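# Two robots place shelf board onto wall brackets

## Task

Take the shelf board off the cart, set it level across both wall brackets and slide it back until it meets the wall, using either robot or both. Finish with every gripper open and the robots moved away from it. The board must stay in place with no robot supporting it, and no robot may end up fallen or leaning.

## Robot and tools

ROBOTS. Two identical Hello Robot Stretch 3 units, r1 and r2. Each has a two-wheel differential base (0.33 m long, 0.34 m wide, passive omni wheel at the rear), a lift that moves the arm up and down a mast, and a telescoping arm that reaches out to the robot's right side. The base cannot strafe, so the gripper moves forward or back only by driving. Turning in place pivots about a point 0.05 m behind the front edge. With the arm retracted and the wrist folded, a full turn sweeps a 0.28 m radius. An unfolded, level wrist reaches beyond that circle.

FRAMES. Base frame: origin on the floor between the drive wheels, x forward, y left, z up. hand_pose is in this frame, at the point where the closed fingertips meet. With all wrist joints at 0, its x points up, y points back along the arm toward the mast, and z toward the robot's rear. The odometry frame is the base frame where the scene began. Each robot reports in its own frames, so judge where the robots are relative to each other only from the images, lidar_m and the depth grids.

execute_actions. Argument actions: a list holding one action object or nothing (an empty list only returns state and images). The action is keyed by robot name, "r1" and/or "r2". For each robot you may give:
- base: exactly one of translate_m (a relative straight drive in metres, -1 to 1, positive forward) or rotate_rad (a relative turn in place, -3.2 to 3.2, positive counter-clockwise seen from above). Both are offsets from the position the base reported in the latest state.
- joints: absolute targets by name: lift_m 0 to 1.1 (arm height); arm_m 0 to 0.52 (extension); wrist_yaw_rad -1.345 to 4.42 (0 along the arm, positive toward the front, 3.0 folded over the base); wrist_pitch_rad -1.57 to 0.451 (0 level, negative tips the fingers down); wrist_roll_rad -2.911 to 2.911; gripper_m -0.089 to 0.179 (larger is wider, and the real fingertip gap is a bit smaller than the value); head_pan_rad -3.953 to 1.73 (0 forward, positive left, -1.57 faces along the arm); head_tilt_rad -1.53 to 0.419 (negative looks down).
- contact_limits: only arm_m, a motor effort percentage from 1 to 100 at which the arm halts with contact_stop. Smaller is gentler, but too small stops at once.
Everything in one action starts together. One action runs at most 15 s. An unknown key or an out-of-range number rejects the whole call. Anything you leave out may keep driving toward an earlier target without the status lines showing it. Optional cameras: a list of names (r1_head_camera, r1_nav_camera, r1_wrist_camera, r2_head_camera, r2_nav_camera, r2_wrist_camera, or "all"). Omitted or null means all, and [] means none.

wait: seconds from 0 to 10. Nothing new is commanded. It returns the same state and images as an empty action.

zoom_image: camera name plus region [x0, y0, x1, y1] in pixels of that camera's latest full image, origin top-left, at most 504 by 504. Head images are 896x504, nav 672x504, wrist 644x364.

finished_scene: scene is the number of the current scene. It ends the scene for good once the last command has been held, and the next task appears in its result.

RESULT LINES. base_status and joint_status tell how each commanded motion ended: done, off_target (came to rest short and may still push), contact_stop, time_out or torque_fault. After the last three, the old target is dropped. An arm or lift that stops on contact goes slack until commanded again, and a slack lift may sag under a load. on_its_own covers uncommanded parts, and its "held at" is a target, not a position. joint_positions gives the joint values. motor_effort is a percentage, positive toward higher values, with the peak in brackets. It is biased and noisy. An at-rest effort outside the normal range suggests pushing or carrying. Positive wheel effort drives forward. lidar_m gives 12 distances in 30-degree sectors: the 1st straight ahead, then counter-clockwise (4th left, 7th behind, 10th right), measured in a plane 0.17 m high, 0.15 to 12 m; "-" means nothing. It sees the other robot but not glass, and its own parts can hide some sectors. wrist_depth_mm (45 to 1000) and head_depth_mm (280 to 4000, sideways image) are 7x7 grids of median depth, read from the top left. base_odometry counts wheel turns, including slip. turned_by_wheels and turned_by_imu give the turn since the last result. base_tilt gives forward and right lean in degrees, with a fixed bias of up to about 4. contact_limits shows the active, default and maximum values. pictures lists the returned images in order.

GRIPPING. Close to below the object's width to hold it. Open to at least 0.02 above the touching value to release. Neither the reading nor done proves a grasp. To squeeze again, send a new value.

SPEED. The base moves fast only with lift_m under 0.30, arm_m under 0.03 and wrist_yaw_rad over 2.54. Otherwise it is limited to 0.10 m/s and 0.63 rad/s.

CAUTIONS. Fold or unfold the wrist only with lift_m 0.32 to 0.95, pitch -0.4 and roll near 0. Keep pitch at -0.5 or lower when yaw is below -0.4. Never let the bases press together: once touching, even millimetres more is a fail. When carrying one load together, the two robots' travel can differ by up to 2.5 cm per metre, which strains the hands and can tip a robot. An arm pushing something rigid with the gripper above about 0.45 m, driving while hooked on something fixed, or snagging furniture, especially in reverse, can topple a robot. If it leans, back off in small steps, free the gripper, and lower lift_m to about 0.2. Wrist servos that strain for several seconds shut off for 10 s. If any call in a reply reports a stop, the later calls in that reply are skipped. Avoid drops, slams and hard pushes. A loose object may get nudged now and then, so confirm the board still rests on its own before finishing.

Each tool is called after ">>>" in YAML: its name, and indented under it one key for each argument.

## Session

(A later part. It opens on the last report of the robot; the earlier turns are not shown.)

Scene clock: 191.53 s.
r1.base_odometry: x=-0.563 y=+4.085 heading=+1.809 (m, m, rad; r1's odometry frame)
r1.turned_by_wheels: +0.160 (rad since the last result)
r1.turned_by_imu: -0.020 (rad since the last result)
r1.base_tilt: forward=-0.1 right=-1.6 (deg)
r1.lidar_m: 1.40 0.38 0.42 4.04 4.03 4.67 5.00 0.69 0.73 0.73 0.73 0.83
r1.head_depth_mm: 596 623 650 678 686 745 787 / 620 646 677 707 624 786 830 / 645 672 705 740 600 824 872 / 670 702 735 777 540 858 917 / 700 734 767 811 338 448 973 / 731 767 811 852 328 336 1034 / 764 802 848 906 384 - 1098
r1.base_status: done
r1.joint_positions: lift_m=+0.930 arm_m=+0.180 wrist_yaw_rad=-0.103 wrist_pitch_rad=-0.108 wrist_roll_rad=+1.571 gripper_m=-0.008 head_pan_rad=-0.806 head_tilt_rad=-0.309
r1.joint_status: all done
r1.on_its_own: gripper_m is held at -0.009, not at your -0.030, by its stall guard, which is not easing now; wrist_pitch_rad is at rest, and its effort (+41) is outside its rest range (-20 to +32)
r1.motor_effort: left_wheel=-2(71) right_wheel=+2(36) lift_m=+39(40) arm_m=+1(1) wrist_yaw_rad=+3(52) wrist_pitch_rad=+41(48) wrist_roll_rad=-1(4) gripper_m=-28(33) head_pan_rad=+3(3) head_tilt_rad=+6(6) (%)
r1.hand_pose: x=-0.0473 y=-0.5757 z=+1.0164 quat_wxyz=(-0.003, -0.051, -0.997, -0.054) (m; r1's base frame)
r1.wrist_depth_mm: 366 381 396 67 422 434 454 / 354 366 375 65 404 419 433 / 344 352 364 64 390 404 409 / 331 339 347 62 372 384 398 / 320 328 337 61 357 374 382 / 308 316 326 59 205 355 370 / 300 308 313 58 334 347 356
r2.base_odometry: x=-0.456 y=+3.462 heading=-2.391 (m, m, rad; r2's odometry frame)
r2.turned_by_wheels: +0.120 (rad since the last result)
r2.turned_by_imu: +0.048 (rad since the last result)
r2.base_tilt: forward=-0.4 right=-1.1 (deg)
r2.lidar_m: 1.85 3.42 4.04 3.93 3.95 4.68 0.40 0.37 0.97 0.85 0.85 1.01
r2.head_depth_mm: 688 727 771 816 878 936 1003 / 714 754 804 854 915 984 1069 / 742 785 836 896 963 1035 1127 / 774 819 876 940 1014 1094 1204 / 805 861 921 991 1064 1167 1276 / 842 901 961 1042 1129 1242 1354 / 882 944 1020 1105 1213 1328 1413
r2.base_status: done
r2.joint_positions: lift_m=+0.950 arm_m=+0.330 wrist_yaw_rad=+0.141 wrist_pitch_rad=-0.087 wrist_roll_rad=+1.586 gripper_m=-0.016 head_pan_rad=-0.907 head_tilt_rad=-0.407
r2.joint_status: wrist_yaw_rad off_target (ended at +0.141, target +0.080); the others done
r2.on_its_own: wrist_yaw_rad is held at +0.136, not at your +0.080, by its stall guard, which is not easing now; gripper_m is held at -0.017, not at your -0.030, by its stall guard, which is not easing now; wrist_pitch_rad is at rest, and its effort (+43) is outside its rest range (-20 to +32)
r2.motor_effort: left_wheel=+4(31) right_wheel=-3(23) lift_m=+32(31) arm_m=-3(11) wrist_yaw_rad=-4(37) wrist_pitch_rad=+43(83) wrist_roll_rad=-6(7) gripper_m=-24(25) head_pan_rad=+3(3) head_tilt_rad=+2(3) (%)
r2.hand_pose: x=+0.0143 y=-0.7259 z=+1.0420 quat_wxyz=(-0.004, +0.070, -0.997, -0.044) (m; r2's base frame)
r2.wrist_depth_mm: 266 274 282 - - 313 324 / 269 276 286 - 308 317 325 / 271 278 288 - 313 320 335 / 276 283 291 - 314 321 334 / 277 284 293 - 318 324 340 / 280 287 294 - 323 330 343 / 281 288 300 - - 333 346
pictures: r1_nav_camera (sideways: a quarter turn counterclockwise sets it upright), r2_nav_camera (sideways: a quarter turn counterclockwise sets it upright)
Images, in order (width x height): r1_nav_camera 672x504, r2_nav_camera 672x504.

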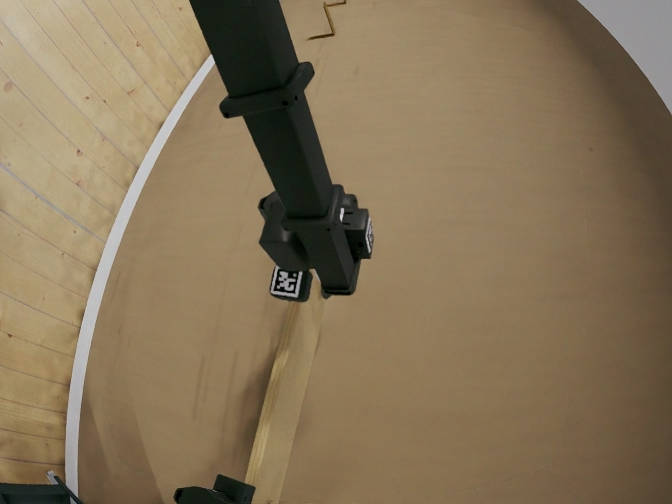

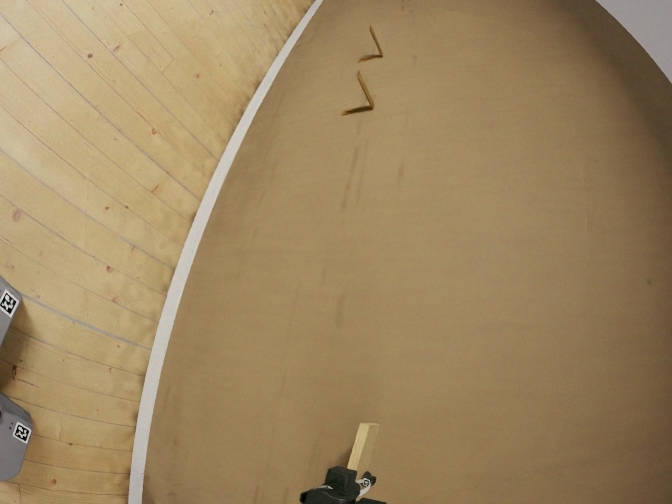

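>>> execute_actions:
  actions:
    - {"r1":{"base":{"translate_m":0.4},"joints":{"arm_m":0.11,"wrist_yaw_rad":-0.1}},"r2":{"base":{"translate_m":0.4},"joints":{"arm_m":0.27,"wrist_yaw_rad":0.14}}}
  cameras: ["r1_nav_camera","r2_nav_camera"]

Scene clock: 197.17 s.
r1.base_odometry: x=-0.657 y=+4.473 heading=+1.809 (m, m, rad; r1's odometry frame)
r1.turned_by_wheels: +0.000 (rad since the last result)
r1.turned_by_imu: +0.001 (rad since the last result)
r1.base_tilt: forward=-0.1 right=-1.7 (deg)
r1.lidar_m: 1.19 0.39 0.44 4.15 4.15 4.74 5.35 1.04 0.72 0.62 0.61 0.70
r1.head_depth_mm: 499 519 542 567 590 434 657 / 519 541 565 592 614 427 691 / 539 563 590 619 631 460 729 / 560 586 616 647 626 480 767 / 584 614 648 681 558 392 814 / 609 643 677 714 595 382 860 / 638 673 714 754 443 303 896
r1.base_status: done
r1.joint_positions: lift_m=+0.930 arm_m=+0.110 wrist_yaw_rad=-0.090 wrist_pitch_rad=-0.109 wrist_roll_rad=+1.571 gripper_m=-0.008 head_pan_rad=-0.806 head_tilt_rad=-0.309
r1.joint_status: all done
r1.on_its_own: gripper_m is held at -0.009, not at your -0.030, by its stall guard, which is not easing now; wrist_pitch_rad is at rest, and its effort (+41) is outside its rest range (-20 to +32)
r1.motor_effort: left_wheel=+0(4) right_wheel=+3(8) lift_m=+40(39) arm_m=-1(1) wrist_yaw_rad=-10(9) wrist_pitch_rad=+41(41) wrist_roll_rad=-1(1) gripper_m=-28(29) head_pan_rad=+3(4) head_tilt_rad=+6(5) (%)
r1.hand_pose: x=-0.0440 y=-0.5063 z=+1.0162 quat_wxyz=(-0.002, -0.045, -0.997, -0.055) (m; r1's base frame)
r1.wrist_depth_mm: 317 326 337 70 360 378 391 / 304 315 325 68 349 360 376 / 294 306 314 66 338 346 363 / 287 295 301 64 321 336 347 / 278 284 293 62 313 321 334 / 270 273 282 60 184 313 322 / 260 269 274 59 290 305 308
r2.base_odometry: x=-0.748 y=+3.190 heading=-2.391 (m, m, rad; r2's odometry frame)
r2.turned_by_wheels: +0.000 (rad since the last result)
r2.turned_by_imu: +0.002 (rad since the last result)
r2.base_tilt: forward=-0.4 right=-1.1 (deg)
r2.lidar_m: 1.66 3.03 3.59 4.01 4.03 4.81 0.40 0.38 0.87 0.77 0.77 0.91
r2.head_depth_mm: 615 647 687 732 780 836 899 / 637 674 717 763 818 879 954 / 663 703 751 802 860 928 1012 / 690 734 786 839 907 978 1075 / 719 769 819 883 954 1042 1144 / 751 805 862 932 1009 1115 1225 / 790 847 912 988 1081 1195 1322
r2.base_status: done
r2.joint_positions: lift_m=+0.950 arm_m=+0.270 wrist_yaw_rad=+0.164 wrist_pitch_rad=-0.087 wrist_roll_rad=+1.584 gripper_m=-0.016 head_pan_rad=-0.907 head_tilt_rad=-0.407
r2.joint_status: wrist_yaw_rad off_target (ended at +0.164, target +0.140); the others done
r2.on_its_own: gripper_m is held at -0.017, not at your -0.030, by its stall guard, which is not easing now; wrist_yaw_rad is at rest, and its effort (-21) is outside its rest range (-12 to +12); wrist_pitch_rad is at rest, and its effort (+43) is outside its rest range (-20 to +32)
r2.motor_effort: left_wheel=+9(12) right_wheel=-8(9) lift_m=+32(32) arm_m=-3(4) wrist_yaw_rad=-21(17) wrist_pitch_rad=+43(43) wrist_roll_rad=-5(6) gripper_m=-24(25) head_pan_rad=+2(4) head_tilt_rad=+2(3) (%)
r2.hand_pose: x=+0.0200 y=-0.6650 z=+1.0421 quat_wxyz=(-0.003, +0.082, -0.996, -0.044) (m; r2's base frame)
r2.wrist_depth_mm: 238 245 254 - 273 279 287 / 241 247 255 - 276 282 292 / 244 250 259 - 281 286 298 / 247 254 262 - 284 291 301 / 251 256 263 - 287 293 307 / 253 260 266 - 293 300 311 / 257 263 274 - 295 305 316
pictures: r1_nav_camera (sideways: a quarter turn counterclockwise sets it upright), r2_nav_camera (sideways: a quarter turn counterclockwise sets it upright)
Images, in order (width x height): r1_nav_camera 672x504, r2_nav_camera 672x504.

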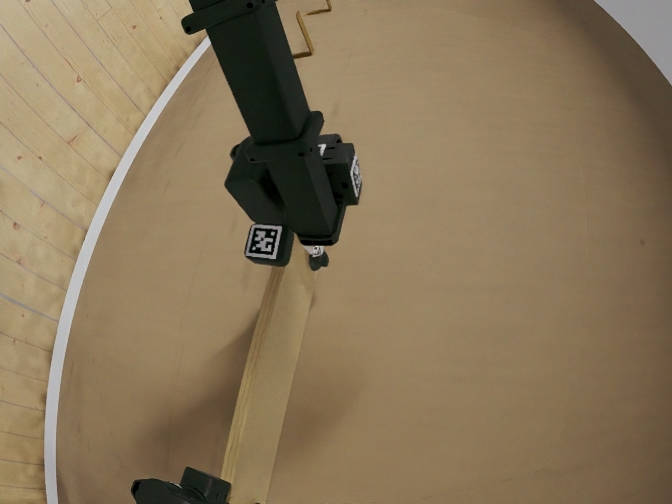

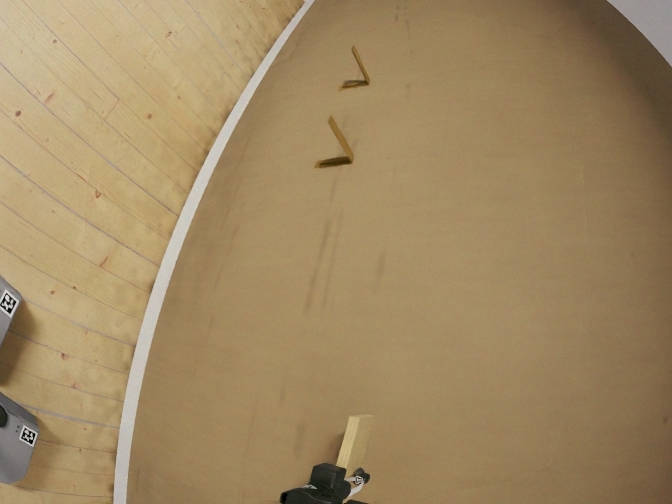

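>>> execute_actions:
  actions:
    - {"r1":{"base":{"rotate_rad":0.3}},"r2":{"base":{"rotate_rad":0.22}}}
  cameras: ["r1_nav_camera","r2_nav_camera"]

Scene clock: 199.17 s.
r1.base_odometry: x=-0.657 y=+4.473 heading=+2.108 (m, m, rad; r1's odometry frame)
r1.turned_by_wheels: +0.300 (rad since the last result)
r1.turned_by_imu: +0.300 (rad since the last result)
r1.base_tilt: forward=-0.2 right=-1.7 (deg)
r1.lidar_m: 2.51 0.39 4.30 4.14 4.35 5.57 1.03 0.86 0.64 0.61 0.64 0.89
r1.head_depth_mm: 554 577 600 625 629 481 713 / 594 618 644 674 619 732 776 / 640 666 697 732 593 811 855 / 688 721 758 794 473 880 949 / 747 787 827 870 363 972 1069 / 818 866 923 959 331 370 1217 / 905 961 1027 1106 304 1262 1403
r1.base_status: done
r1.joint_positions: lift_m=+0.930 arm_m=+0.110 wrist_yaw_rad=-0.121 wrist_pitch_rad=-0.109 wrist_roll_rad=+1.574 gripper_m=-0.008 head_pan_rad=-0.806 head_tilt_rad=-0.309
r1.joint_status: not commanded
r1.on_its_own: gripper_m is held at -0.009, not at your -0.030, by its stall guard, which is not easing now; wrist_yaw_rad is at rest, and its effort (+19) is outside its rest range (-12 to +12); wrist_pitch_rad is at rest, and its effort (+41) is outside its rest range (-20 to +32)
r1.motor_effort: left_wheel=-9(9) right_wheel=+10(11) lift_m=+40(40) arm_m=-2(2) wrist_yaw_rad=+19(21) wrist_pitch_rad=+41(41) wrist_roll_rad=-2(2) gripper_m=-28(29) head_pan_rad=+4(3) head_tilt_rad=+5(5) (%)
r1.hand_pose: x=-0.0519 y=-0.5054 z=+1.0162 quat_wxyz=(-0.005, -0.061, -0.997, -0.055) (m; r1's base frame)
r1.wrist_depth_mm: 238 243 251 53 271 278 292 / 238 247 256 53 273 287 295 / 241 247 255 54 277 289 298 / 241 249 259 54 277 290 301 / 243 251 260 54 278 291 304 / 243 254 260 55 54 294 303 / 247 251 263 55 283 296 307
r2.base_odometry: x=-0.748 y=+3.189 heading=-2.171 (m, m, rad; r2's odometry frame)
r2.turned_by_wheels: +0.220 (rad since the last result)
r2.turned_by_imu: +0.216 (rad since the last result)
r2.base_tilt: forward=-0.4 right=-1.1 (deg)
r2.lidar_m: 2.95 3.15 4.17 4.01 4.19 5.76 0.45 0.38 0.80 0.77 0.80 1.09
r2.head_depth_mm: 652 686 725 768 816 867 936 / 692 729 775 827 874 941 1014 / 738 782 829 887 955 1023 1114 / 787 838 893 964 1035 1131 1243 / 846 905 969 1049 1138 1245 1351 / 912 980 1058 1157 1261 1403 1448 / 992 1069 1165 1285 1424 1591 1479
r2.base_status: done
r2.joint_positions: lift_m=+0.950 arm_m=+0.270 wrist_yaw_rad=+0.144 wrist_pitch_rad=-0.090 wrist_roll_rad=+1.577 gripper_m=-0.016 head_pan_rad=-0.907 head_tilt_rad=-0.407
r2.joint_status: not commanded
r2.on_its_own: gripper_m is held at -0.017, not at your -0.030, by its stall guard, which is not easing now; wrist_pitch_rad is at rest, and its effort (+44) is outside its rest range (-20 to +32); wrist_yaw_rad moved -0.020 to your old target +0.140
r2.motor_effort: left_wheel=+3(22) right_wheel=-6(18) lift_m=+32(32) arm_m=-2(3) wrist_yaw_rad=-4(30) wrist_pitch_rad=+44(44) wrist_roll_rad=-3(5) gripper_m=-24(24) head_pan_rad=+4(4) head_tilt_rad=+3(4) (%)
r2.hand_pose: x=+0.0149 y=-0.6656 z=+1.0413 quat_wxyz=(+0.001, +0.072, -0.996, -0.045) (m; r2's base frame)
r2.wrist_depth_mm: 209 213 218 - - 240 247 / 215 220 227 - - 250 258 / 225 230 236 - - 262 270 / 234 239 247 - - 274 283 / 243 251 258 - - 289 300 / 255 262 267 - 296 304 318 / 267 274 287 - - 323 338
pictures: r1_nav_camera (sideways: a quarter turn counterclockwise sets it upright), r2_nav_camera (sideways: a quarter turn counterclockwise sets it upright)
Images, in order (width x height): r1_nav_camera 672x504, r2_nav_camera 672x504.

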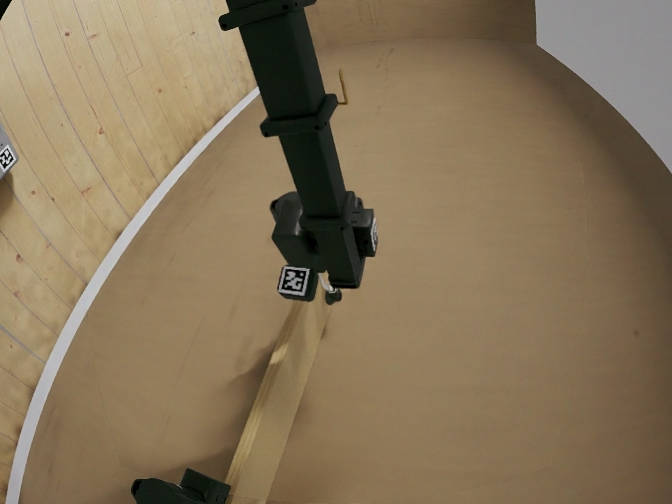

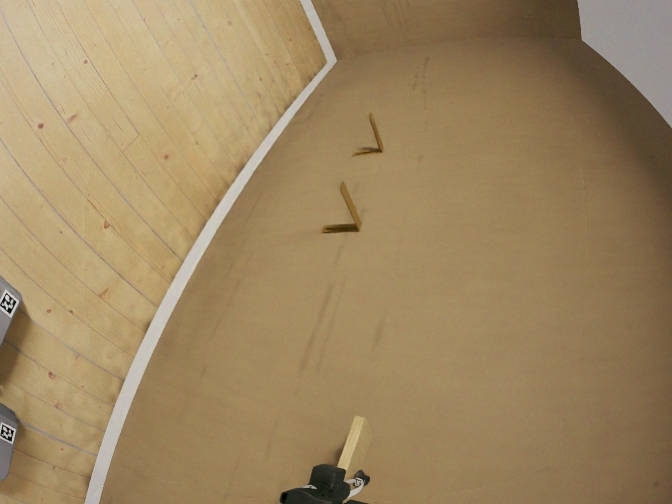

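>>> execute_actions:
  actions:
    - {"r1":{"base":{"translate_m":0.5},"joints":{"arm_m":0.06}},"r2":{"base":{"translate_m":0.5},"joints":{"arm_m":0.22}}}
  cameras: ["r1_nav_camera","r2_nav_camera"]

Scene clock: 208.80 s.
r1.base_odometry: x=-0.913 y=+4.903 heading=+2.108 (m, m, rad; r1's odometry frame)
r1.turned_by_wheels: +0.000 (rad since the last result)
r1.turned_by_imu: +0.001 (rad since the last result)
r1.base_tilt: forward=-0.1 right=-1.6 (deg)
r1.lidar_m: 0.41 0.39 4.18 4.15 4.32 6.00 1.53 0.87 0.64 0.62 0.65 0.89
r1.head_depth_mm: 562 583 606 633 646 429 723 / 599 624 651 680 676 459 787 / 645 670 705 735 614 802 865 / 694 731 765 807 586 882 963 / 755 794 842 888 516 981 1084 / 832 878 932 986 328 365 1227 / 914 973 1041 1110 335 331 1407
r1.base_status: done
r1.joint_positions: lift_m=+0.930 arm_m=+0.060 wrist_yaw_rad=-0.144 wrist_pitch_rad=-0.109 wrist_roll_rad=+1.575 gripper_m=-0.008 head_pan_rad=-0.806 head_tilt_rad=-0.309
r1.joint_status: all done
r1.on_its_own: wrist_yaw_rad is held at -0.140, not at your -0.100, by its stall guard, which is not easing now; gripper_m is held at -0.009, not at your -0.030, by its stall guard, which is not easing now; wrist_pitch_rad is at rest, and its effort (+41) is outside its rest range (-20 to +32)
r1.motor_effort: left_wheel=-3(6) right_wheel=+2(14) lift_m=+39(40) arm_m=-3(4) wrist_yaw_rad=+3(20) wrist_pitch_rad=+41(41) wrist_roll_rad=-2(2) gripper_m=-28(28) head_pan_rad=+3(4) head_tilt_rad=+6(6) (%)
r1.hand_pose: x=-0.0575 y=-0.4548 z=+1.0161 quat_wxyz=(-0.005, -0.072, -0.996, -0.055) (m; r1's base frame)
r1.wrist_depth_mm: 293 299 312 53 338 344 360 / 294 302 311 53 334 348 356 / 294 301 311 54 334 348 362 / 292 303 311 54 339 352 364 / 293 303 314 55 336 351 366 / 297 309 313 55 55 355 367 / 299 302 319 55 342 357 367
r2.base_odometry: x=-1.030 y=+2.777 heading=-2.171 (m, m, rad; r2's odometry frame)
r2.turned_by_wheels: +0.000 (rad since the last result)
r2.turned_by_imu: +0.004 (rad since the last result)
r2.base_tilt: forward=-0.4 right=-1.0 (deg)
r2.lidar_m: 2.51 2.61 3.57 4.02 4.17 5.74 0.44 0.38 0.80 0.77 0.79 1.09
r2.head_depth_mm: 656 687 724 770 820 876 933 / 693 730 776 826 873 936 1017 / 734 780 833 890 952 1023 1122 / 788 837 896 961 1041 1121 1238 / 847 904 966 1051 1141 1253 1354 / 914 984 1060 1160 1269 1405 1438 / 992 1066 1164 1294 1422 1615 1476
r2.base_status: done
r2.joint_positions: lift_m=+0.950 arm_m=+0.220 wrist_yaw_rad=+0.130 wrist_pitch_rad=-0.090 wrist_roll_rad=+1.577 gripper_m=-0.016 head_pan_rad=-0.907 head_tilt_rad=-0.407
r2.joint_status: all done
r2.on_its_own: gripper_m is held at -0.017, not at your -0.030, by its stall guard, which is not easing now; wrist_pitch_rad is at rest, and its effort (+44) is outside its rest range (-20 to +32)
r2.motor_effort: left_wheel=-5(10) right_wheel=+2(3) lift_m=+32(32) arm_m=-2(1) wrist_yaw_rad=+7(8) wrist_pitch_rad=+44(44) wrist_roll_rad=-3(2) gripper_m=-23(24) head_pan_rad=+4(3) head_tilt_rad=+3(1) (%)
r2.hand_pose: x=+0.0114 y=-0.6161 z=+1.0413 quat_wxyz=(+0.000, +0.065, -0.997, -0.045) (m; r2's base frame)
r2.wrist_depth_mm: 251 256 263 - - 291 298 / 261 265 272 - - 303 311 / 268 275 286 - - 315 328 / 279 288 297 - - 330 342 / 289 299 309 - - 345 358 / 302 312 318 - 356 362 378 / 316 326 344 - - 382 404
pictures: r1_nav_camera (sideways: a quarter turn counterclockwise sets it upright), r2_nav_camera (sideways: a quarter turn counterclockwise sets it upright)
Images, in order (width x height): r1_nav_camera 672x504, r2_nav_camera 672x504.

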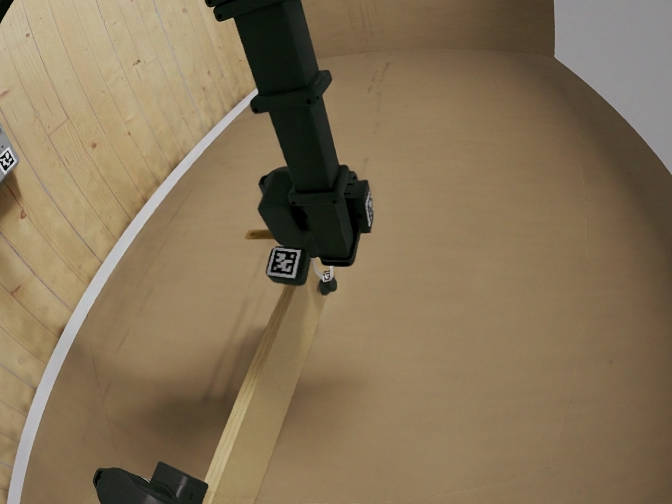

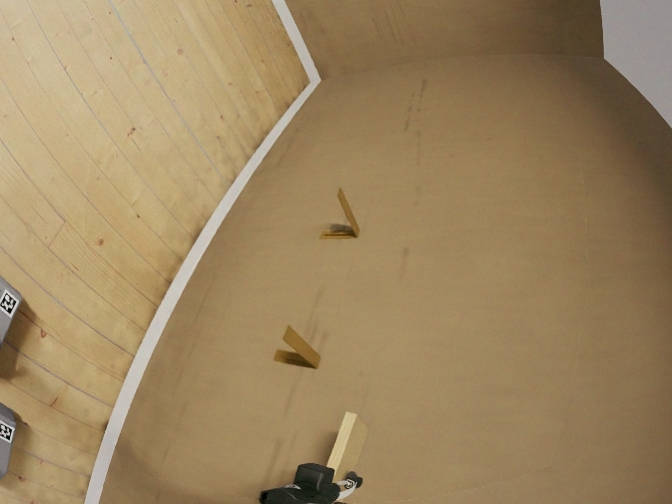

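>>> execute_actions:
  actions:
    - {"r1":{"base":{"translate_m":0.7},"joints":{"wrist_yaw_rad":-0.14,"head_pan_rad":-1.2,"head_tilt_rad":-0.5}},"r2":{"base":{"translate_m":0.7},"joints":{"head_pan_rad":-1.9,"head_tilt_rad":-0.6}}}
  cameras: ["r1_nav_camera","r2_nav_camera","r1_head_camera","r2_head_camera"]

Scene clock: 217.60 s.
r1.base_odometry: x=-1.271 y=+5.504 heading=+2.108 (m, m, rad; r1's odometry frame)
r1.turned_by_wheels: +0.000 (rad since the last result)
r1.turned_by_imu: +0.000 (rad since the last result)
r1.base_tilt: forward=-0.1 right=-1.6 (deg)
r1.lidar_m: 0.39 0.38 3.17 4.12 4.30 5.97 2.22 0.88 0.65 0.63 0.65 0.91
r1.head_depth_mm: 498 532 571 619 453 380 - / 511 548 589 630 442 767 857 / 527 565 612 651 435 805 898 / 543 584 633 666 449 842 948 / 558 605 654 679 482 879 993 / 576 626 678 613 826 929 1055 / 598 646 705 593 804 978 1113
r1.base_status: done
r1.joint_positions: lift_m=+0.930 arm_m=+0.060 wrist_yaw_rad=-0.149 wrist_pitch_rad=-0.109 wrist_roll_rad=+1.575 gripper_m=-0.008 head_pan_rad=-1.193 head_tilt_rad=-0.494
r1.joint_status: all done
r1.on_its_own: gripper_m is held at -0.009, not at your -0.030, by its stall guard, which is not easing now; wrist_pitch_rad is at rest, and its effort (+41) is outside its rest range (-20 to +32)
r1.motor_effort: left_wheel=-4(5) right_wheel=+3(8) lift_m=+40(39) arm_m=-3(3) wrist_yaw_rad=+7(9) wrist_pitch_rad=+41(41) wrist_roll_rad=-2(2) gripper_m=-29(29) head_pan_rad=-5(33) head_tilt_rad=-4(23) (%)
r1.hand_pose: x=-0.0588 y=-0.4546 z=+1.0161 quat_wxyz=(-0.006, -0.074, -0.996, -0.055) (m; r1's base frame)
r1.wrist_depth_mm: 305 306 319 52 344 356 372 / 302 310 322 53 349 357 373 / 301 306 324 53 346 358 375 / 303 313 324 54 345 360 378 / 302 310 321 54 344 351 374 / 300 312 320 54 54 357 219 / 301 313 329 55 346 367 376
r2.base_odometry: x=-1.426 y=+2.199 heading=-2.171 (m, m, rad; r2's odometry frame)
r2.turned_by_wheels: +0.000 (rad since the last result)
r2.turned_by_imu: +0.005 (rad since the last result)
r2.base_tilt: forward=-0.4 right=-1.1 (deg)
r2.lidar_m: 1.81 1.89 2.58 4.01 4.19 5.74 0.39 0.37 0.80 0.77 0.79 1.09
r2.head_depth_mm: 747 823 874 1035 1159 - - / 721 793 842 968 - - 1250 / 695 760 818 576 - 1237 1272 / 671 728 787 - 1015 1151 1261 / 646 703 752 - 965 1088 1218 / 625 681 725 - 934 1032 1169 / 605 654 709 - 878 980 1112
r2.base_status: done
r2.joint_positions: lift_m=+0.950 arm_m=+0.220 wrist_yaw_rad=+0.124 wrist_pitch_rad=-0.090 wrist_roll_rad=+1.577 gripper_m=-0.016 head_pan_rad=-1.893 head_tilt_rad=-0.593
r2.joint_status: all done
r2.on_its_own: gripper_m is held at -0.017, not at your -0.030, by its stall guard, which is not easing now; wrist_yaw_rad is at rest, and its effort (+13) is outside its rest range (-12 to +12); wrist_pitch_rad is at rest, and its effort (+44) is outside its rest range (-20 to +32)
r2.motor_effort: left_wheel=-6(6) right_wheel=+2(7) lift_m=+32(32) arm_m=-2(2) wrist_yaw_rad=+13(14) wrist_pitch_rad=+44(45) wrist_roll_rad=-3(2) gripper_m=-23(23) head_pan_rad=-2(33) head_tilt_rad=-2(14) (%)
r2.hand_pose: x=+0.0099 y=-0.6162 z=+1.0413 quat_wxyz=(+0.000, +0.062, -0.997, -0.045) (m; r2's base frame)
r2.wrist_depth_mm: 252 256 264 - - 293 299 / 260 267 276 - - 304 314 / 270 276 285 - - 316 325 / 279 287 297 - - 332 344 / 291 300 308 - - 340 357 / 303 312 319 - - 362 256 / 316 325 342 - - 381 387
pictures: r1_head_camera (sideways: a quarter turn clockwise sets it upright), r1_nav_camera (sideways: a quarter turn counterclockwise sets it upright), r2_head_camera (sideways: a quarter turn clockwise sets it upright), r2_nav_camera (sideways: a quarter turn counterclockwise sets it upright)
Images, in order (width x height): r1_head_camera 896x504, r1_nav_camera 672x504, r2_head_camera 896x504, r2_nav_camera 672x504.

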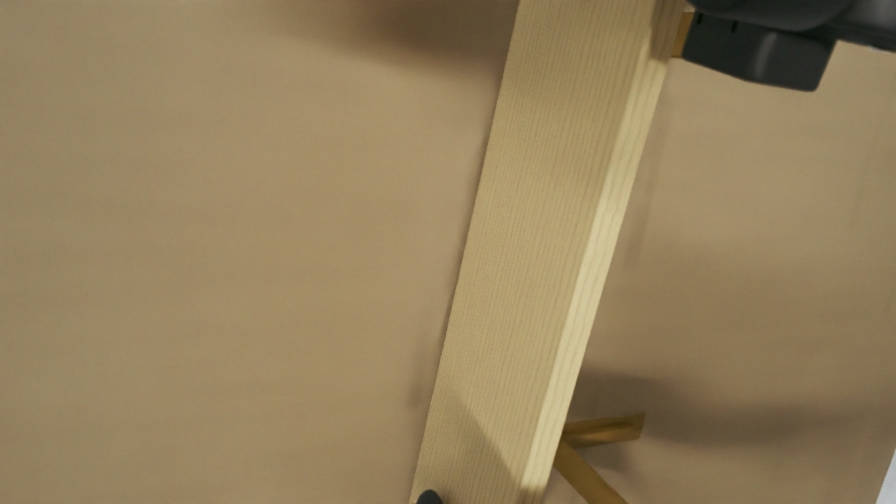

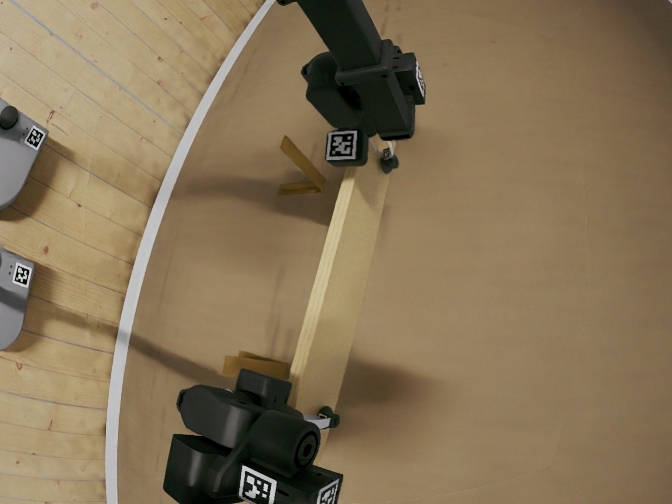

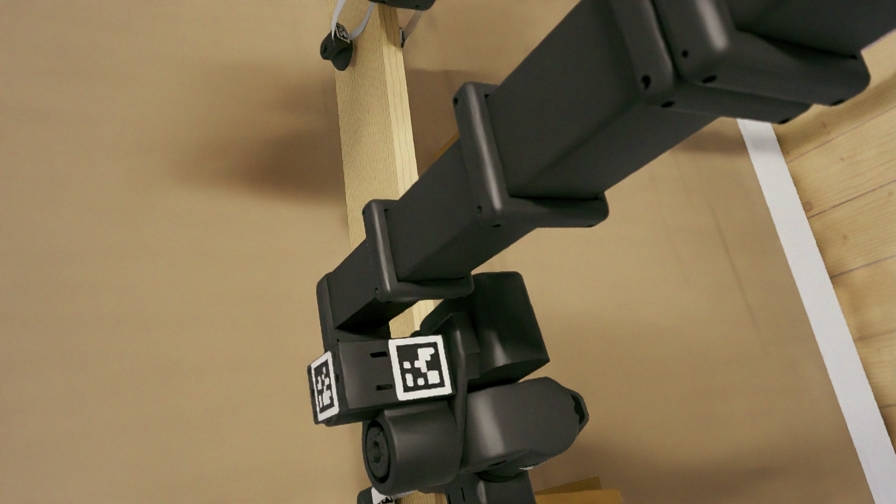

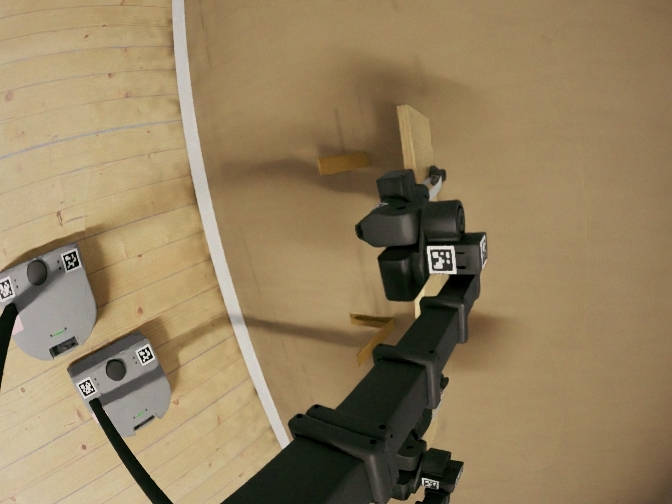

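>>> execute_actions:
  actions: []

Scene clock: 218.40 s.
r1.base_odometry: x=-1.271 y=+5.504 heading=+2.108 (m, m, rad; r1's odometry frame)
r1.turned_by_wheels: +0.000 (rad since the last result)
r1.turned_by_imu: +0.000 (rad since the last result)
r1.base_tilt: forward=-0.2 right=-1.6 (deg)
r1.lidar_m: 0.39 0.38 3.15 4.13 4.34 5.97 2.23 0.88 0.65 0.63 0.65 0.90
r1.head_depth_mm: 498 532 573 619 451 379 - / 511 546 590 632 442 767 861 / 527 563 611 649 435 806 899 / 545 583 634 665 448 838 946 / 559 602 654 679 483 886 996 / 578 626 681 615 826 923 1054 / 596 646 706 592 804 981 1118
r1.base_status: done
r1.joint_positions: lift_m=+0.930 arm_m=+0.060 wrist_yaw_rad=-0.149 wrist_pitch_rad=-0.109 wrist_roll_rad=+1.575 gripper_m=-0.008 head_pan_rad=-1.193 head_tilt_rad=-0.494
r1.joint_status: all done
r1.on_its_own: gripper_m is held at -0.009, not at your -0.030, by its stall guard, which is not easing now; wrist_pitch_rad is at rest, and its effort (+41) is outside its rest range (-20 to +32)
r1.motor_effort: left_wheel=-4(5) right_wheel=+3(8) lift_m=+39(39) arm_m=-3(3) wrist_yaw_rad=+7(9) wrist_pitch_rad=+41(41) wrist_roll_rad=-2(2) gripper_m=-28(29) head_pan_rad=-5(33) head_tilt_rad=-4(23) (%)
r1.hand_pose: x=-0.0588 y=-0.4546 z=+1.0161 quat_wxyz=(-0.006, -0.074, -0.996, -0.055) (m; r1's base frame)
r1.wrist_depth_mm: 302 314 319 52 343 355 374 / 302 310 319 53 345 354 373 / 302 311 323 53 346 356 371 / 302 311 323 54 346 359 372 / 302 312 322 54 344 350 377 / 304 315 321 55 54 354 218 / 307 311 325 55 348 365 376
r2.base_odometry: x=-1.426 y=+2.199 heading=-2.171 (m, m, rad; r2's odometry frame)
r2.turned_by_wheels: +0.000 (rad since the last result)
r2.turned_by_imu: +0.000 (rad since the last result)
r2.base_tilt: forward=-0.5 right=-1.0 (deg)
r2.lidar_m: 1.81 1.88 2.57 4.01 4.19 5.71 0.39 0.37 0.80 0.77 0.80 1.09
r2.head_depth_mm: 748 826 875 1039 1158 - - / 718 792 843 970 - - 1249 / 695 760 817 577 - 1240 1280 / 669 730 787 - 1012 1149 1248 / 648 704 756 - 970 1086 1222 / 625 678 725 - 940 1023 1170 / 605 654 712 - 880 975 1108
r2.base_status: done
r2.joint_positions: lift_m=+0.950 arm_m=+0.220 wrist_yaw_rad=+0.124 wrist_pitch_rad=-0.090 wrist_roll_rad=+1.577 gripper_m=-0.016 head_pan_rad=-1.893 head_tilt_rad=-0.593
r2.joint_status: all done
r2.on_its_own: gripper_m is held at -0.017, not at your -0.030, by its stall guard, which is not easing now; wrist_yaw_rad is at rest, and its effort (+14) is outside its rest range (-12 to +12); wrist_pitch_rad is at rest, and its effort (+44) is outside its rest range (-20 to +32)
r2.motor_effort: left_wheel=-5(6) right_wheel=+2(7) lift_m=+32(32) arm_m=-2(2) wrist_yaw_rad=+14(14) wrist_pitch_rad=+44(45) wrist_roll_rad=-2(2) gripper_m=-24(23) head_pan_rad=-2(33) head_tilt_rad=-4(14) (%)
r2.hand_pose: x=+0.0099 y=-0.6162 z=+1.0413 quat_wxyz=(+0.000, +0.062, -0.997, -0.045) (m; r2's base frame)
r2.wrist_depth_mm: 252 257 263 - - 291 299 / 260 268 274 - - 304 314 / 270 276 286 - - 316 326 / 280 288 296 - - 330 342 / 292 301 308 - - 340 356 / 303 312 318 - - 361 258 / 316 324 342 - - 382 387
pictures: r1_head_camera (sideways: a quarter turn clockwise sets it upright), r1_nav_camera (sideways: a quarter turn counterclockwise sets it upright), r1_wrist_camera, r2_head_camera (sideways: a quarter turn clockwise sets it upright), r2_nav_camera (sideways: a quarter turn counterclockwise sets it upright), r2_wrist_camera
Images, in order (width x height): r1_head_camera 896x504, r1_nav_camera 672x504, r1_wrist_camera 644x364, r2_head_camera 896x504, r2_nav_camera 672x504, r2_wrist_camera 644x364.

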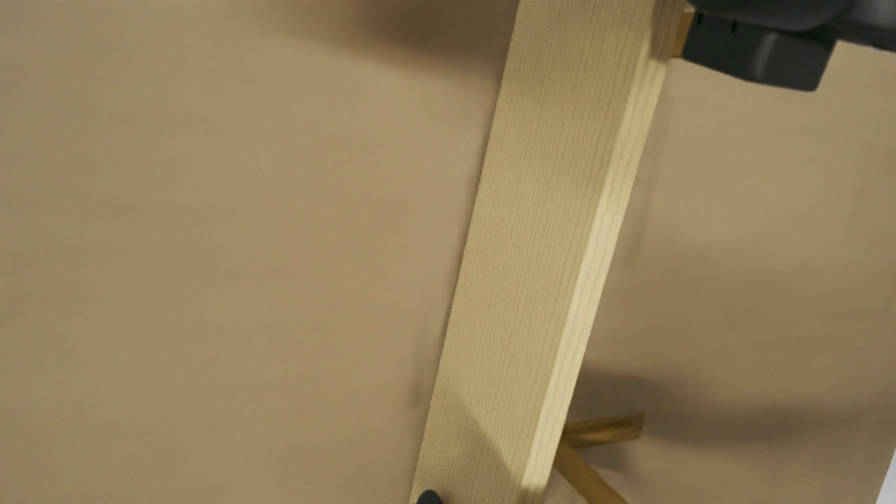

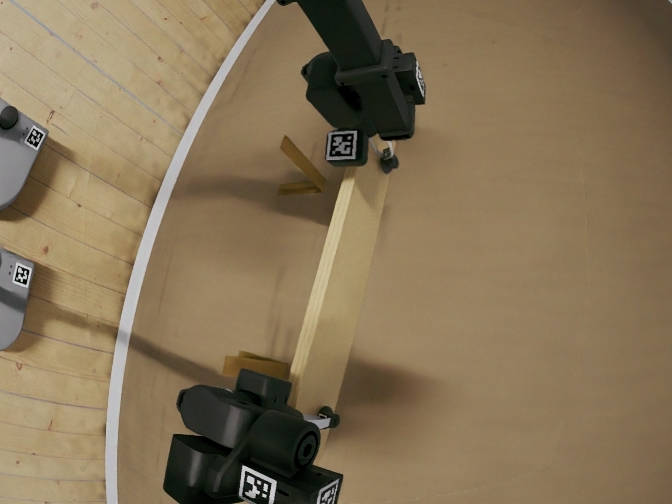

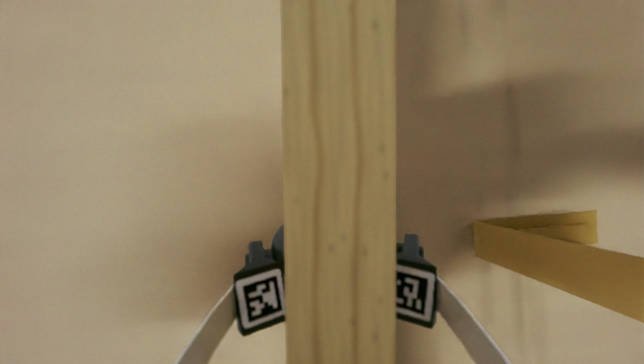

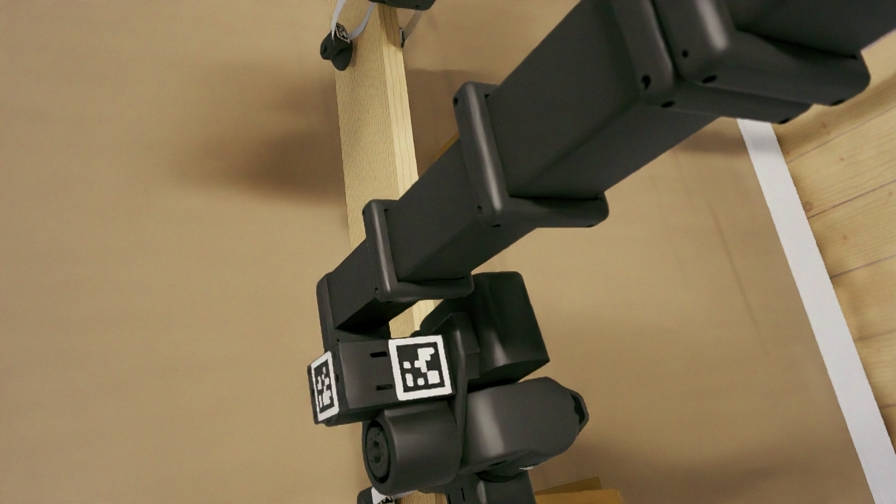

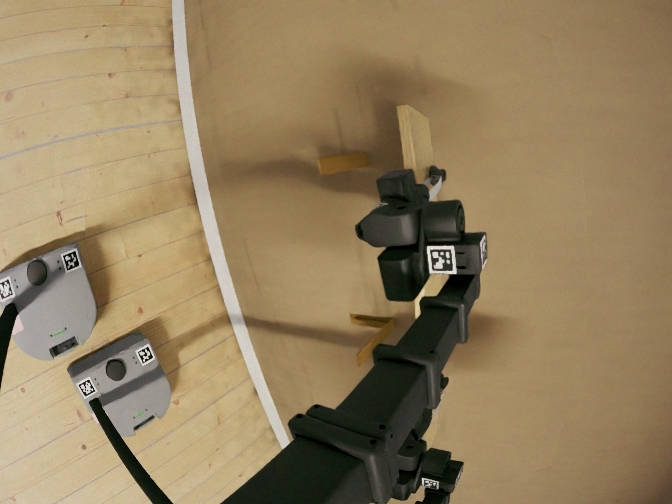

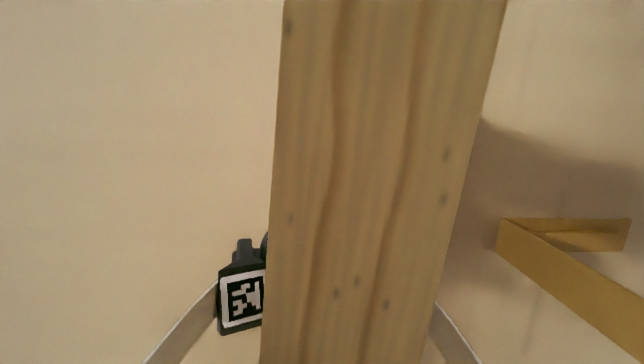

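>>> execute_actions:
  actions:
    - {"r1":{"base":{"translate_m":0.2}},"r2":{"base":{"translate_m":0.2},"joints":{"head_pan_rad":-1.57}}}
  cameras: ["r1_nav_camera","r2_nav_camera","r1_wrist_camera","r2_wrist_camera"]

Scene clock: 222.53 s.
r1.base_odometry: x=-1.374 y=+5.676 heading=+2.108 (m, m, rad; r1's odometry frame)
r1.turned_by_wheels: +0.000 (rad since the last result)
r1.turned_by_imu: +0.000 (rad since the last result)
r1.base_tilt: forward=-0.2 right=-1.7 (deg)
r1.lidar_m: 0.39 0.38 2.87 4.13 4.30 5.94 2.39 0.89 0.65 0.63 0.66 0.91
r1.head_depth_mm: 500 533 573 620 453 379 - / 514 550 591 633 443 768 864 / 529 567 613 653 435 807 902 / 545 586 633 670 465 843 948 / 561 606 658 633 480 868 999 / 578 627 683 615 827 933 1056 / 600 649 708 588 870 982 1124
r1.base_status: done
r1.joint_positions: lift_m=+0.930 arm_m=+0.060 wrist_yaw_rad=-0.149 wrist_pitch_rad=-0.109 wrist_roll_rad=+1.575 gripper_m=-0.008 head_pan_rad=-1.193 head_tilt_rad=-0.494
r1.joint_status: not commanded
r1.on_its_own: gripper_m is held at -0.009, not at your -0.030, by its stall guard, which is not easing now; wrist_pitch_rad is at rest, and its effort (+41) is outside its rest range (-20 to +32)
r1.motor_effort: left_wheel=-3(5) right_wheel=+4(10) lift_m=+39(39) arm_m=-3(2) wrist_yaw_rad=+8(8) wrist_pitch_rad=+41(41) wrist_roll_rad=-2(2) gripper_m=-28(28) head_pan_rad=-4(4) head_tilt_rad=-4(3) (%)
r1.hand_pose: x=-0.0589 y=-0.4546 z=+1.0161 quat_wxyz=(-0.006, -0.075, -0.996, -0.055) (m; r1's base frame)
r1.wrist_depth_mm: 303 311 323 52 346 306 375 / 303 316 318 52 347 364 375 / 303 312 325 53 348 361 379 / 305 315 324 53 349 366 376 / 305 314 324 54 354 361 376 / 303 314 324 54 54 364 378 / 308 315 328 55 347 367 379
r2.base_odometry: x=-1.539 y=+2.034 heading=-2.171 (m, m, rad; r2's odometry frame)
r2.turned_by_wheels: +0.000 (rad since the last result)
r2.turned_by_imu: +0.002 (rad since the last result)
r2.base_tilt: forward=-0.4 right=-1.1 (deg)
r2.lidar_m: 1.61 1.68 2.29 4.02 4.18 5.77 0.39 0.37 0.79 0.77 0.79 1.09
r2.head_depth_mm: 632 694 753 - 968 1106 1239 / 629 687 743 - 973 1098 1221 / 628 688 736 - 966 1092 1223 / 626 682 742 - 963 1084 1232 / 621 679 728 563 936 1082 1221 / 621 677 736 832 934 1067 1222 / 618 673 741 826 927 1058 1217
r2.base_status: done
r2.joint_positions: lift_m=+0.950 arm_m=+0.220 wrist_yaw_rad=+0.123 wrist_pitch_rad=-0.090 wrist_roll_rad=+1.577 gripper_m=-0.016 head_pan_rad=-1.577 head_tilt_rad=-0.593
r2.joint_status: all done
r2.on_its_own: gripper_m is held at -0.017, not at your -0.030, by its stall guard, which is not easing now; wrist_yaw_rad is at rest, and its effort (+15) is outside its rest range (-12 to +12); wrist_pitch_rad is at rest, and its effort (+44) is outside its rest range (-20 to +32)
r2.motor_effort: left_wheel=-5(7) right_wheel=+2(5) lift_m=+32(32) arm_m=-2(2) wrist_yaw_rad=+15(14) wrist_pitch_rad=+44(44) wrist_roll_rad=-2(3) gripper_m=-23(24) head_pan_rad=+3(20) head_tilt_rad=-2(2) (%)
r2.hand_pose: x=+0.0098 y=-0.6162 z=+1.0413 quat_wxyz=(+0.000, +0.061, -0.997, -0.045) (m; r2's base frame)
r2.wrist_depth_mm: 252 257 265 - - 291 262 / 260 267 274 - - 303 312 / 271 278 287 - - 317 330 / 280 289 299 - - 330 343 / 291 300 308 - - 345 361 / 304 314 318 - - 363 380 / 316 326 342 - - 384 398
pictures: r1_nav_camera (sideways: a quarter turn counterclockwise sets it upright), r1_wrist_camera, r2_nav_camera (sideways: a quarter turn counterclockwise sets it upright), r2_wrist_camera
Images, in order (width x height): r1_nav_camera 672x504, r1_wrist_camera 644x364, r2_nav_camera 672x504, r2_wrist_camera 644x364.

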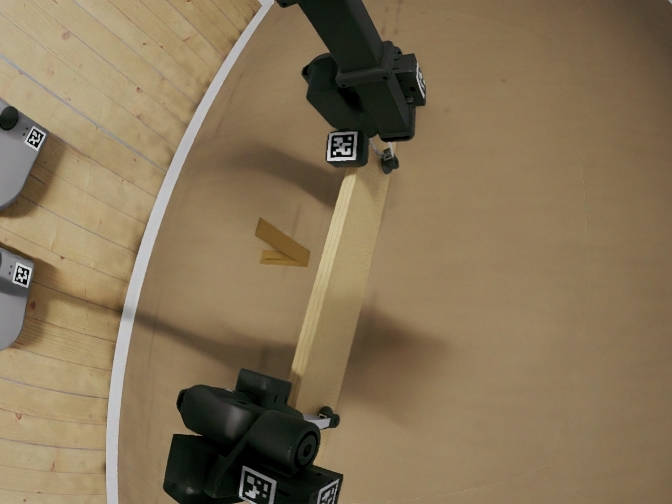

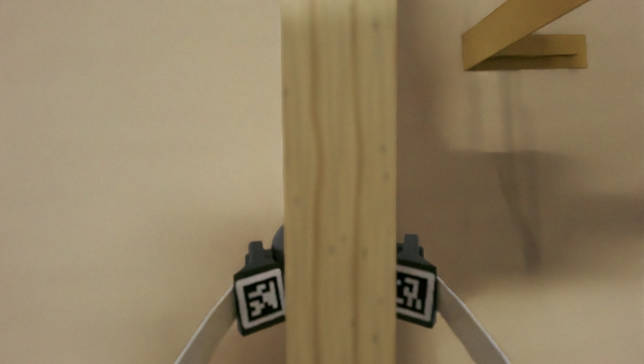

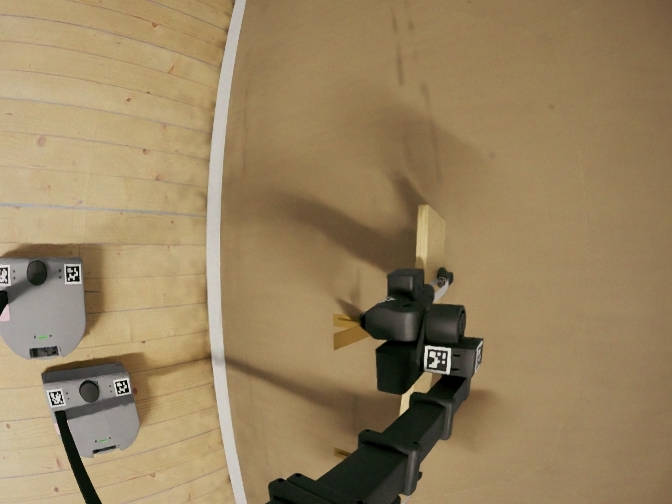

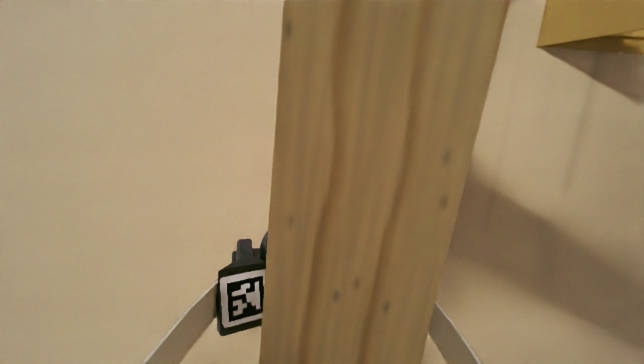

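>>> execute_actions:
  actions:
    - {"r1":{"joints":{"lift_m":0.77}},"r2":{"joints":{"lift_m":0.78}}}
  cameras: ["r1_nav_camera","r1_wrist_camera","r2_wrist_camera"]

Scene clock: 225.40 s.
r1.base_odometry: x=-1.374 y=+5.676 heading=+2.108 (m, m, rad; r1's odometry frame)
r1.turned_by_wheels: +0.000 (rad since the last result)
r1.turned_by_imu: +0.001 (rad since the last result)
r1.base_tilt: forward=-0.1 right=-1.6 (deg)
r1.lidar_m: 0.39 0.38 2.87 4.14 4.31 6.00 2.38 0.89 0.65 0.63 0.66 0.91
r1.head_depth_mm: 499 534 574 619 676 571 472 / 514 549 592 642 701 563 487 / 529 567 610 665 721 557 901 / 544 587 634 693 740 551 945 / 563 605 659 722 757 546 998 / 581 625 683 745 721 562 1065 / 599 651 709 780 712 557 1120
r1.base_status: not commanded
r1.joint_positions: lift_m=+0.770 arm_m=+0.060 wrist_yaw_rad=-0.149 wrist_pitch_rad=-0.090 wrist_roll_rad=+1.575 gripper_m=-0.008 head_pan_rad=-1.193 head_tilt_rad=-0.494
r1.joint_status: all done
r1.on_its_own: gripper_m is held at -0.009, not at your -0.030, by its stall guard, which is not easing now; wrist_pitch_rad is at rest, and its effort (+34) is outside its rest range (-20 to +32)
r1.motor_effort: left_wheel=-3(3) right_wheel=+1(3) lift_m=+29(35) arm_m=-2(3) wrist_yaw_rad=+7(8) wrist_pitch_rad=+34(41) wrist_roll_rad=-2(2) gripper_m=-28(28) head_pan_rad=-3(5) head_tilt_rad=-3(3) (%)
r1.hand_pose: x=-0.0588 y=-0.4556 z=+0.8614 quat_wxyz=(-0.005, -0.074, -0.996, -0.045) (m; r1's base frame)
r1.wrist_depth_mm: 307 311 322 52 340 355 366 / 307 316 325 52 344 355 367 / 309 315 322 53 345 353 371 / 314 315 326 53 344 356 370 / 311 318 321 54 349 359 371 / 310 315 326 54 54 357 374 / 311 317 327 55 350 363 374
r2.base_odometry: x=-1.539 y=+2.034 heading=-2.171 (m, m, rad; r2's odometry frame)
r2.turned_by_wheels: +0.000 (rad since the last result)
r2.turned_by_imu: +0.001 (rad since the last result)
r2.base_tilt: forward=-0.4 right=-1.1 (deg)
r2.lidar_m: 1.61 1.67 2.29 4.01 4.18 5.76 0.39 0.37 0.80 0.77 0.80 1.10
r2.head_depth_mm: 631 692 764 825 703 1085 - / 631 688 760 820 667 - 1240 / 628 689 756 817 668 - 1221 / 626 682 751 813 667 1120 1214 / 621 681 747 808 699 1077 1218 / 620 677 746 815 918 1067 1215 / 617 671 741 829 929 1060 1212
r2.base_status: not commanded
r2.joint_positions: lift_m=+0.780 arm_m=+0.220 wrist_yaw_rad=+0.128 wrist_pitch_rad=-0.081 wrist_roll_rad=+1.576 gripper_m=-0.016 head_pan_rad=-1.577 head_tilt_rad=-0.593
r2.joint_status: all done
r2.on_its_own: gripper_m is held at -0.017, not at your -0.030, by its stall guard, which is not easing now; wrist_pitch_rad is at rest, and its effort (+40) is outside its rest range (-20 to +32)
r2.motor_effort: left_wheel=-5(5) right_wheel=+2(2) lift_m=+29(31) arm_m=-2(2) wrist_yaw_rad=+9(14) wrist_pitch_rad=+40(45) wrist_roll_rad=-2(2) gripper_m=-23(24) head_pan_rad=+3(3) head_tilt_rad=-3(2) (%)
r2.hand_pose: x=+0.0110 y=-0.6165 z=+0.8735 quat_wxyz=(+0.000, +0.064, -0.997, -0.041) (m; r2's base frame)
r2.wrist_depth_mm: 253 259 264 - - 289 295 / 260 265 275 - - 300 309 / 272 277 284 - - 313 323 / 282 288 297 - - 330 340 / 294 302 311 - - 344 356 / 306 314 321 - 352 360 375 / 319 328 341 - - 381 398
pictures: r1_nav_camera (sideways: a quarter turn counterclockwise sets it upright), r1_wrist_camera, r2_wrist_camera
Images, in order (width x height): r1_nav_camera 672x504, r1_wrist_camera 644x364, r2_wrist_camera 644x364.

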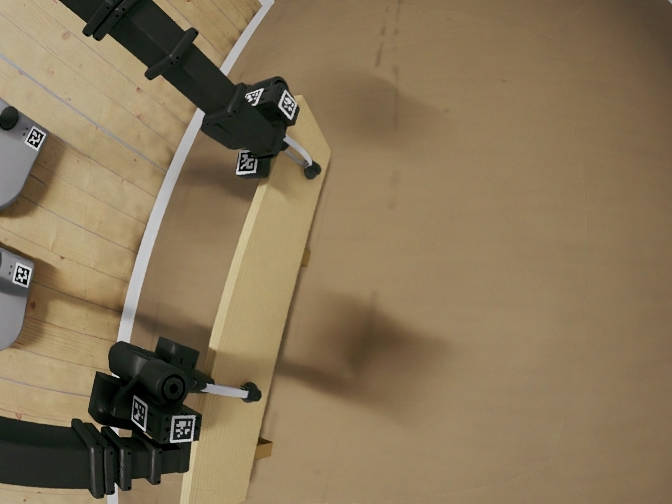

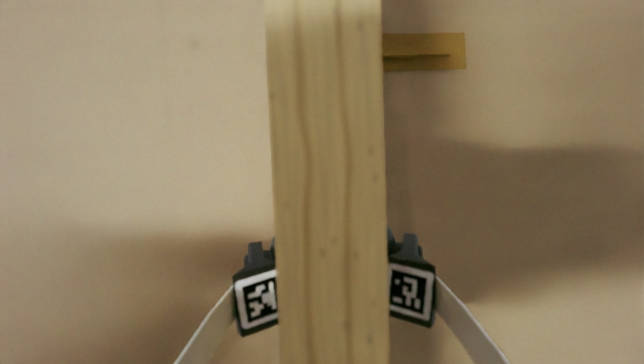

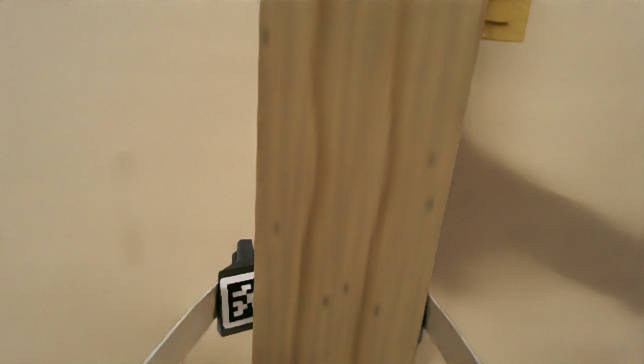

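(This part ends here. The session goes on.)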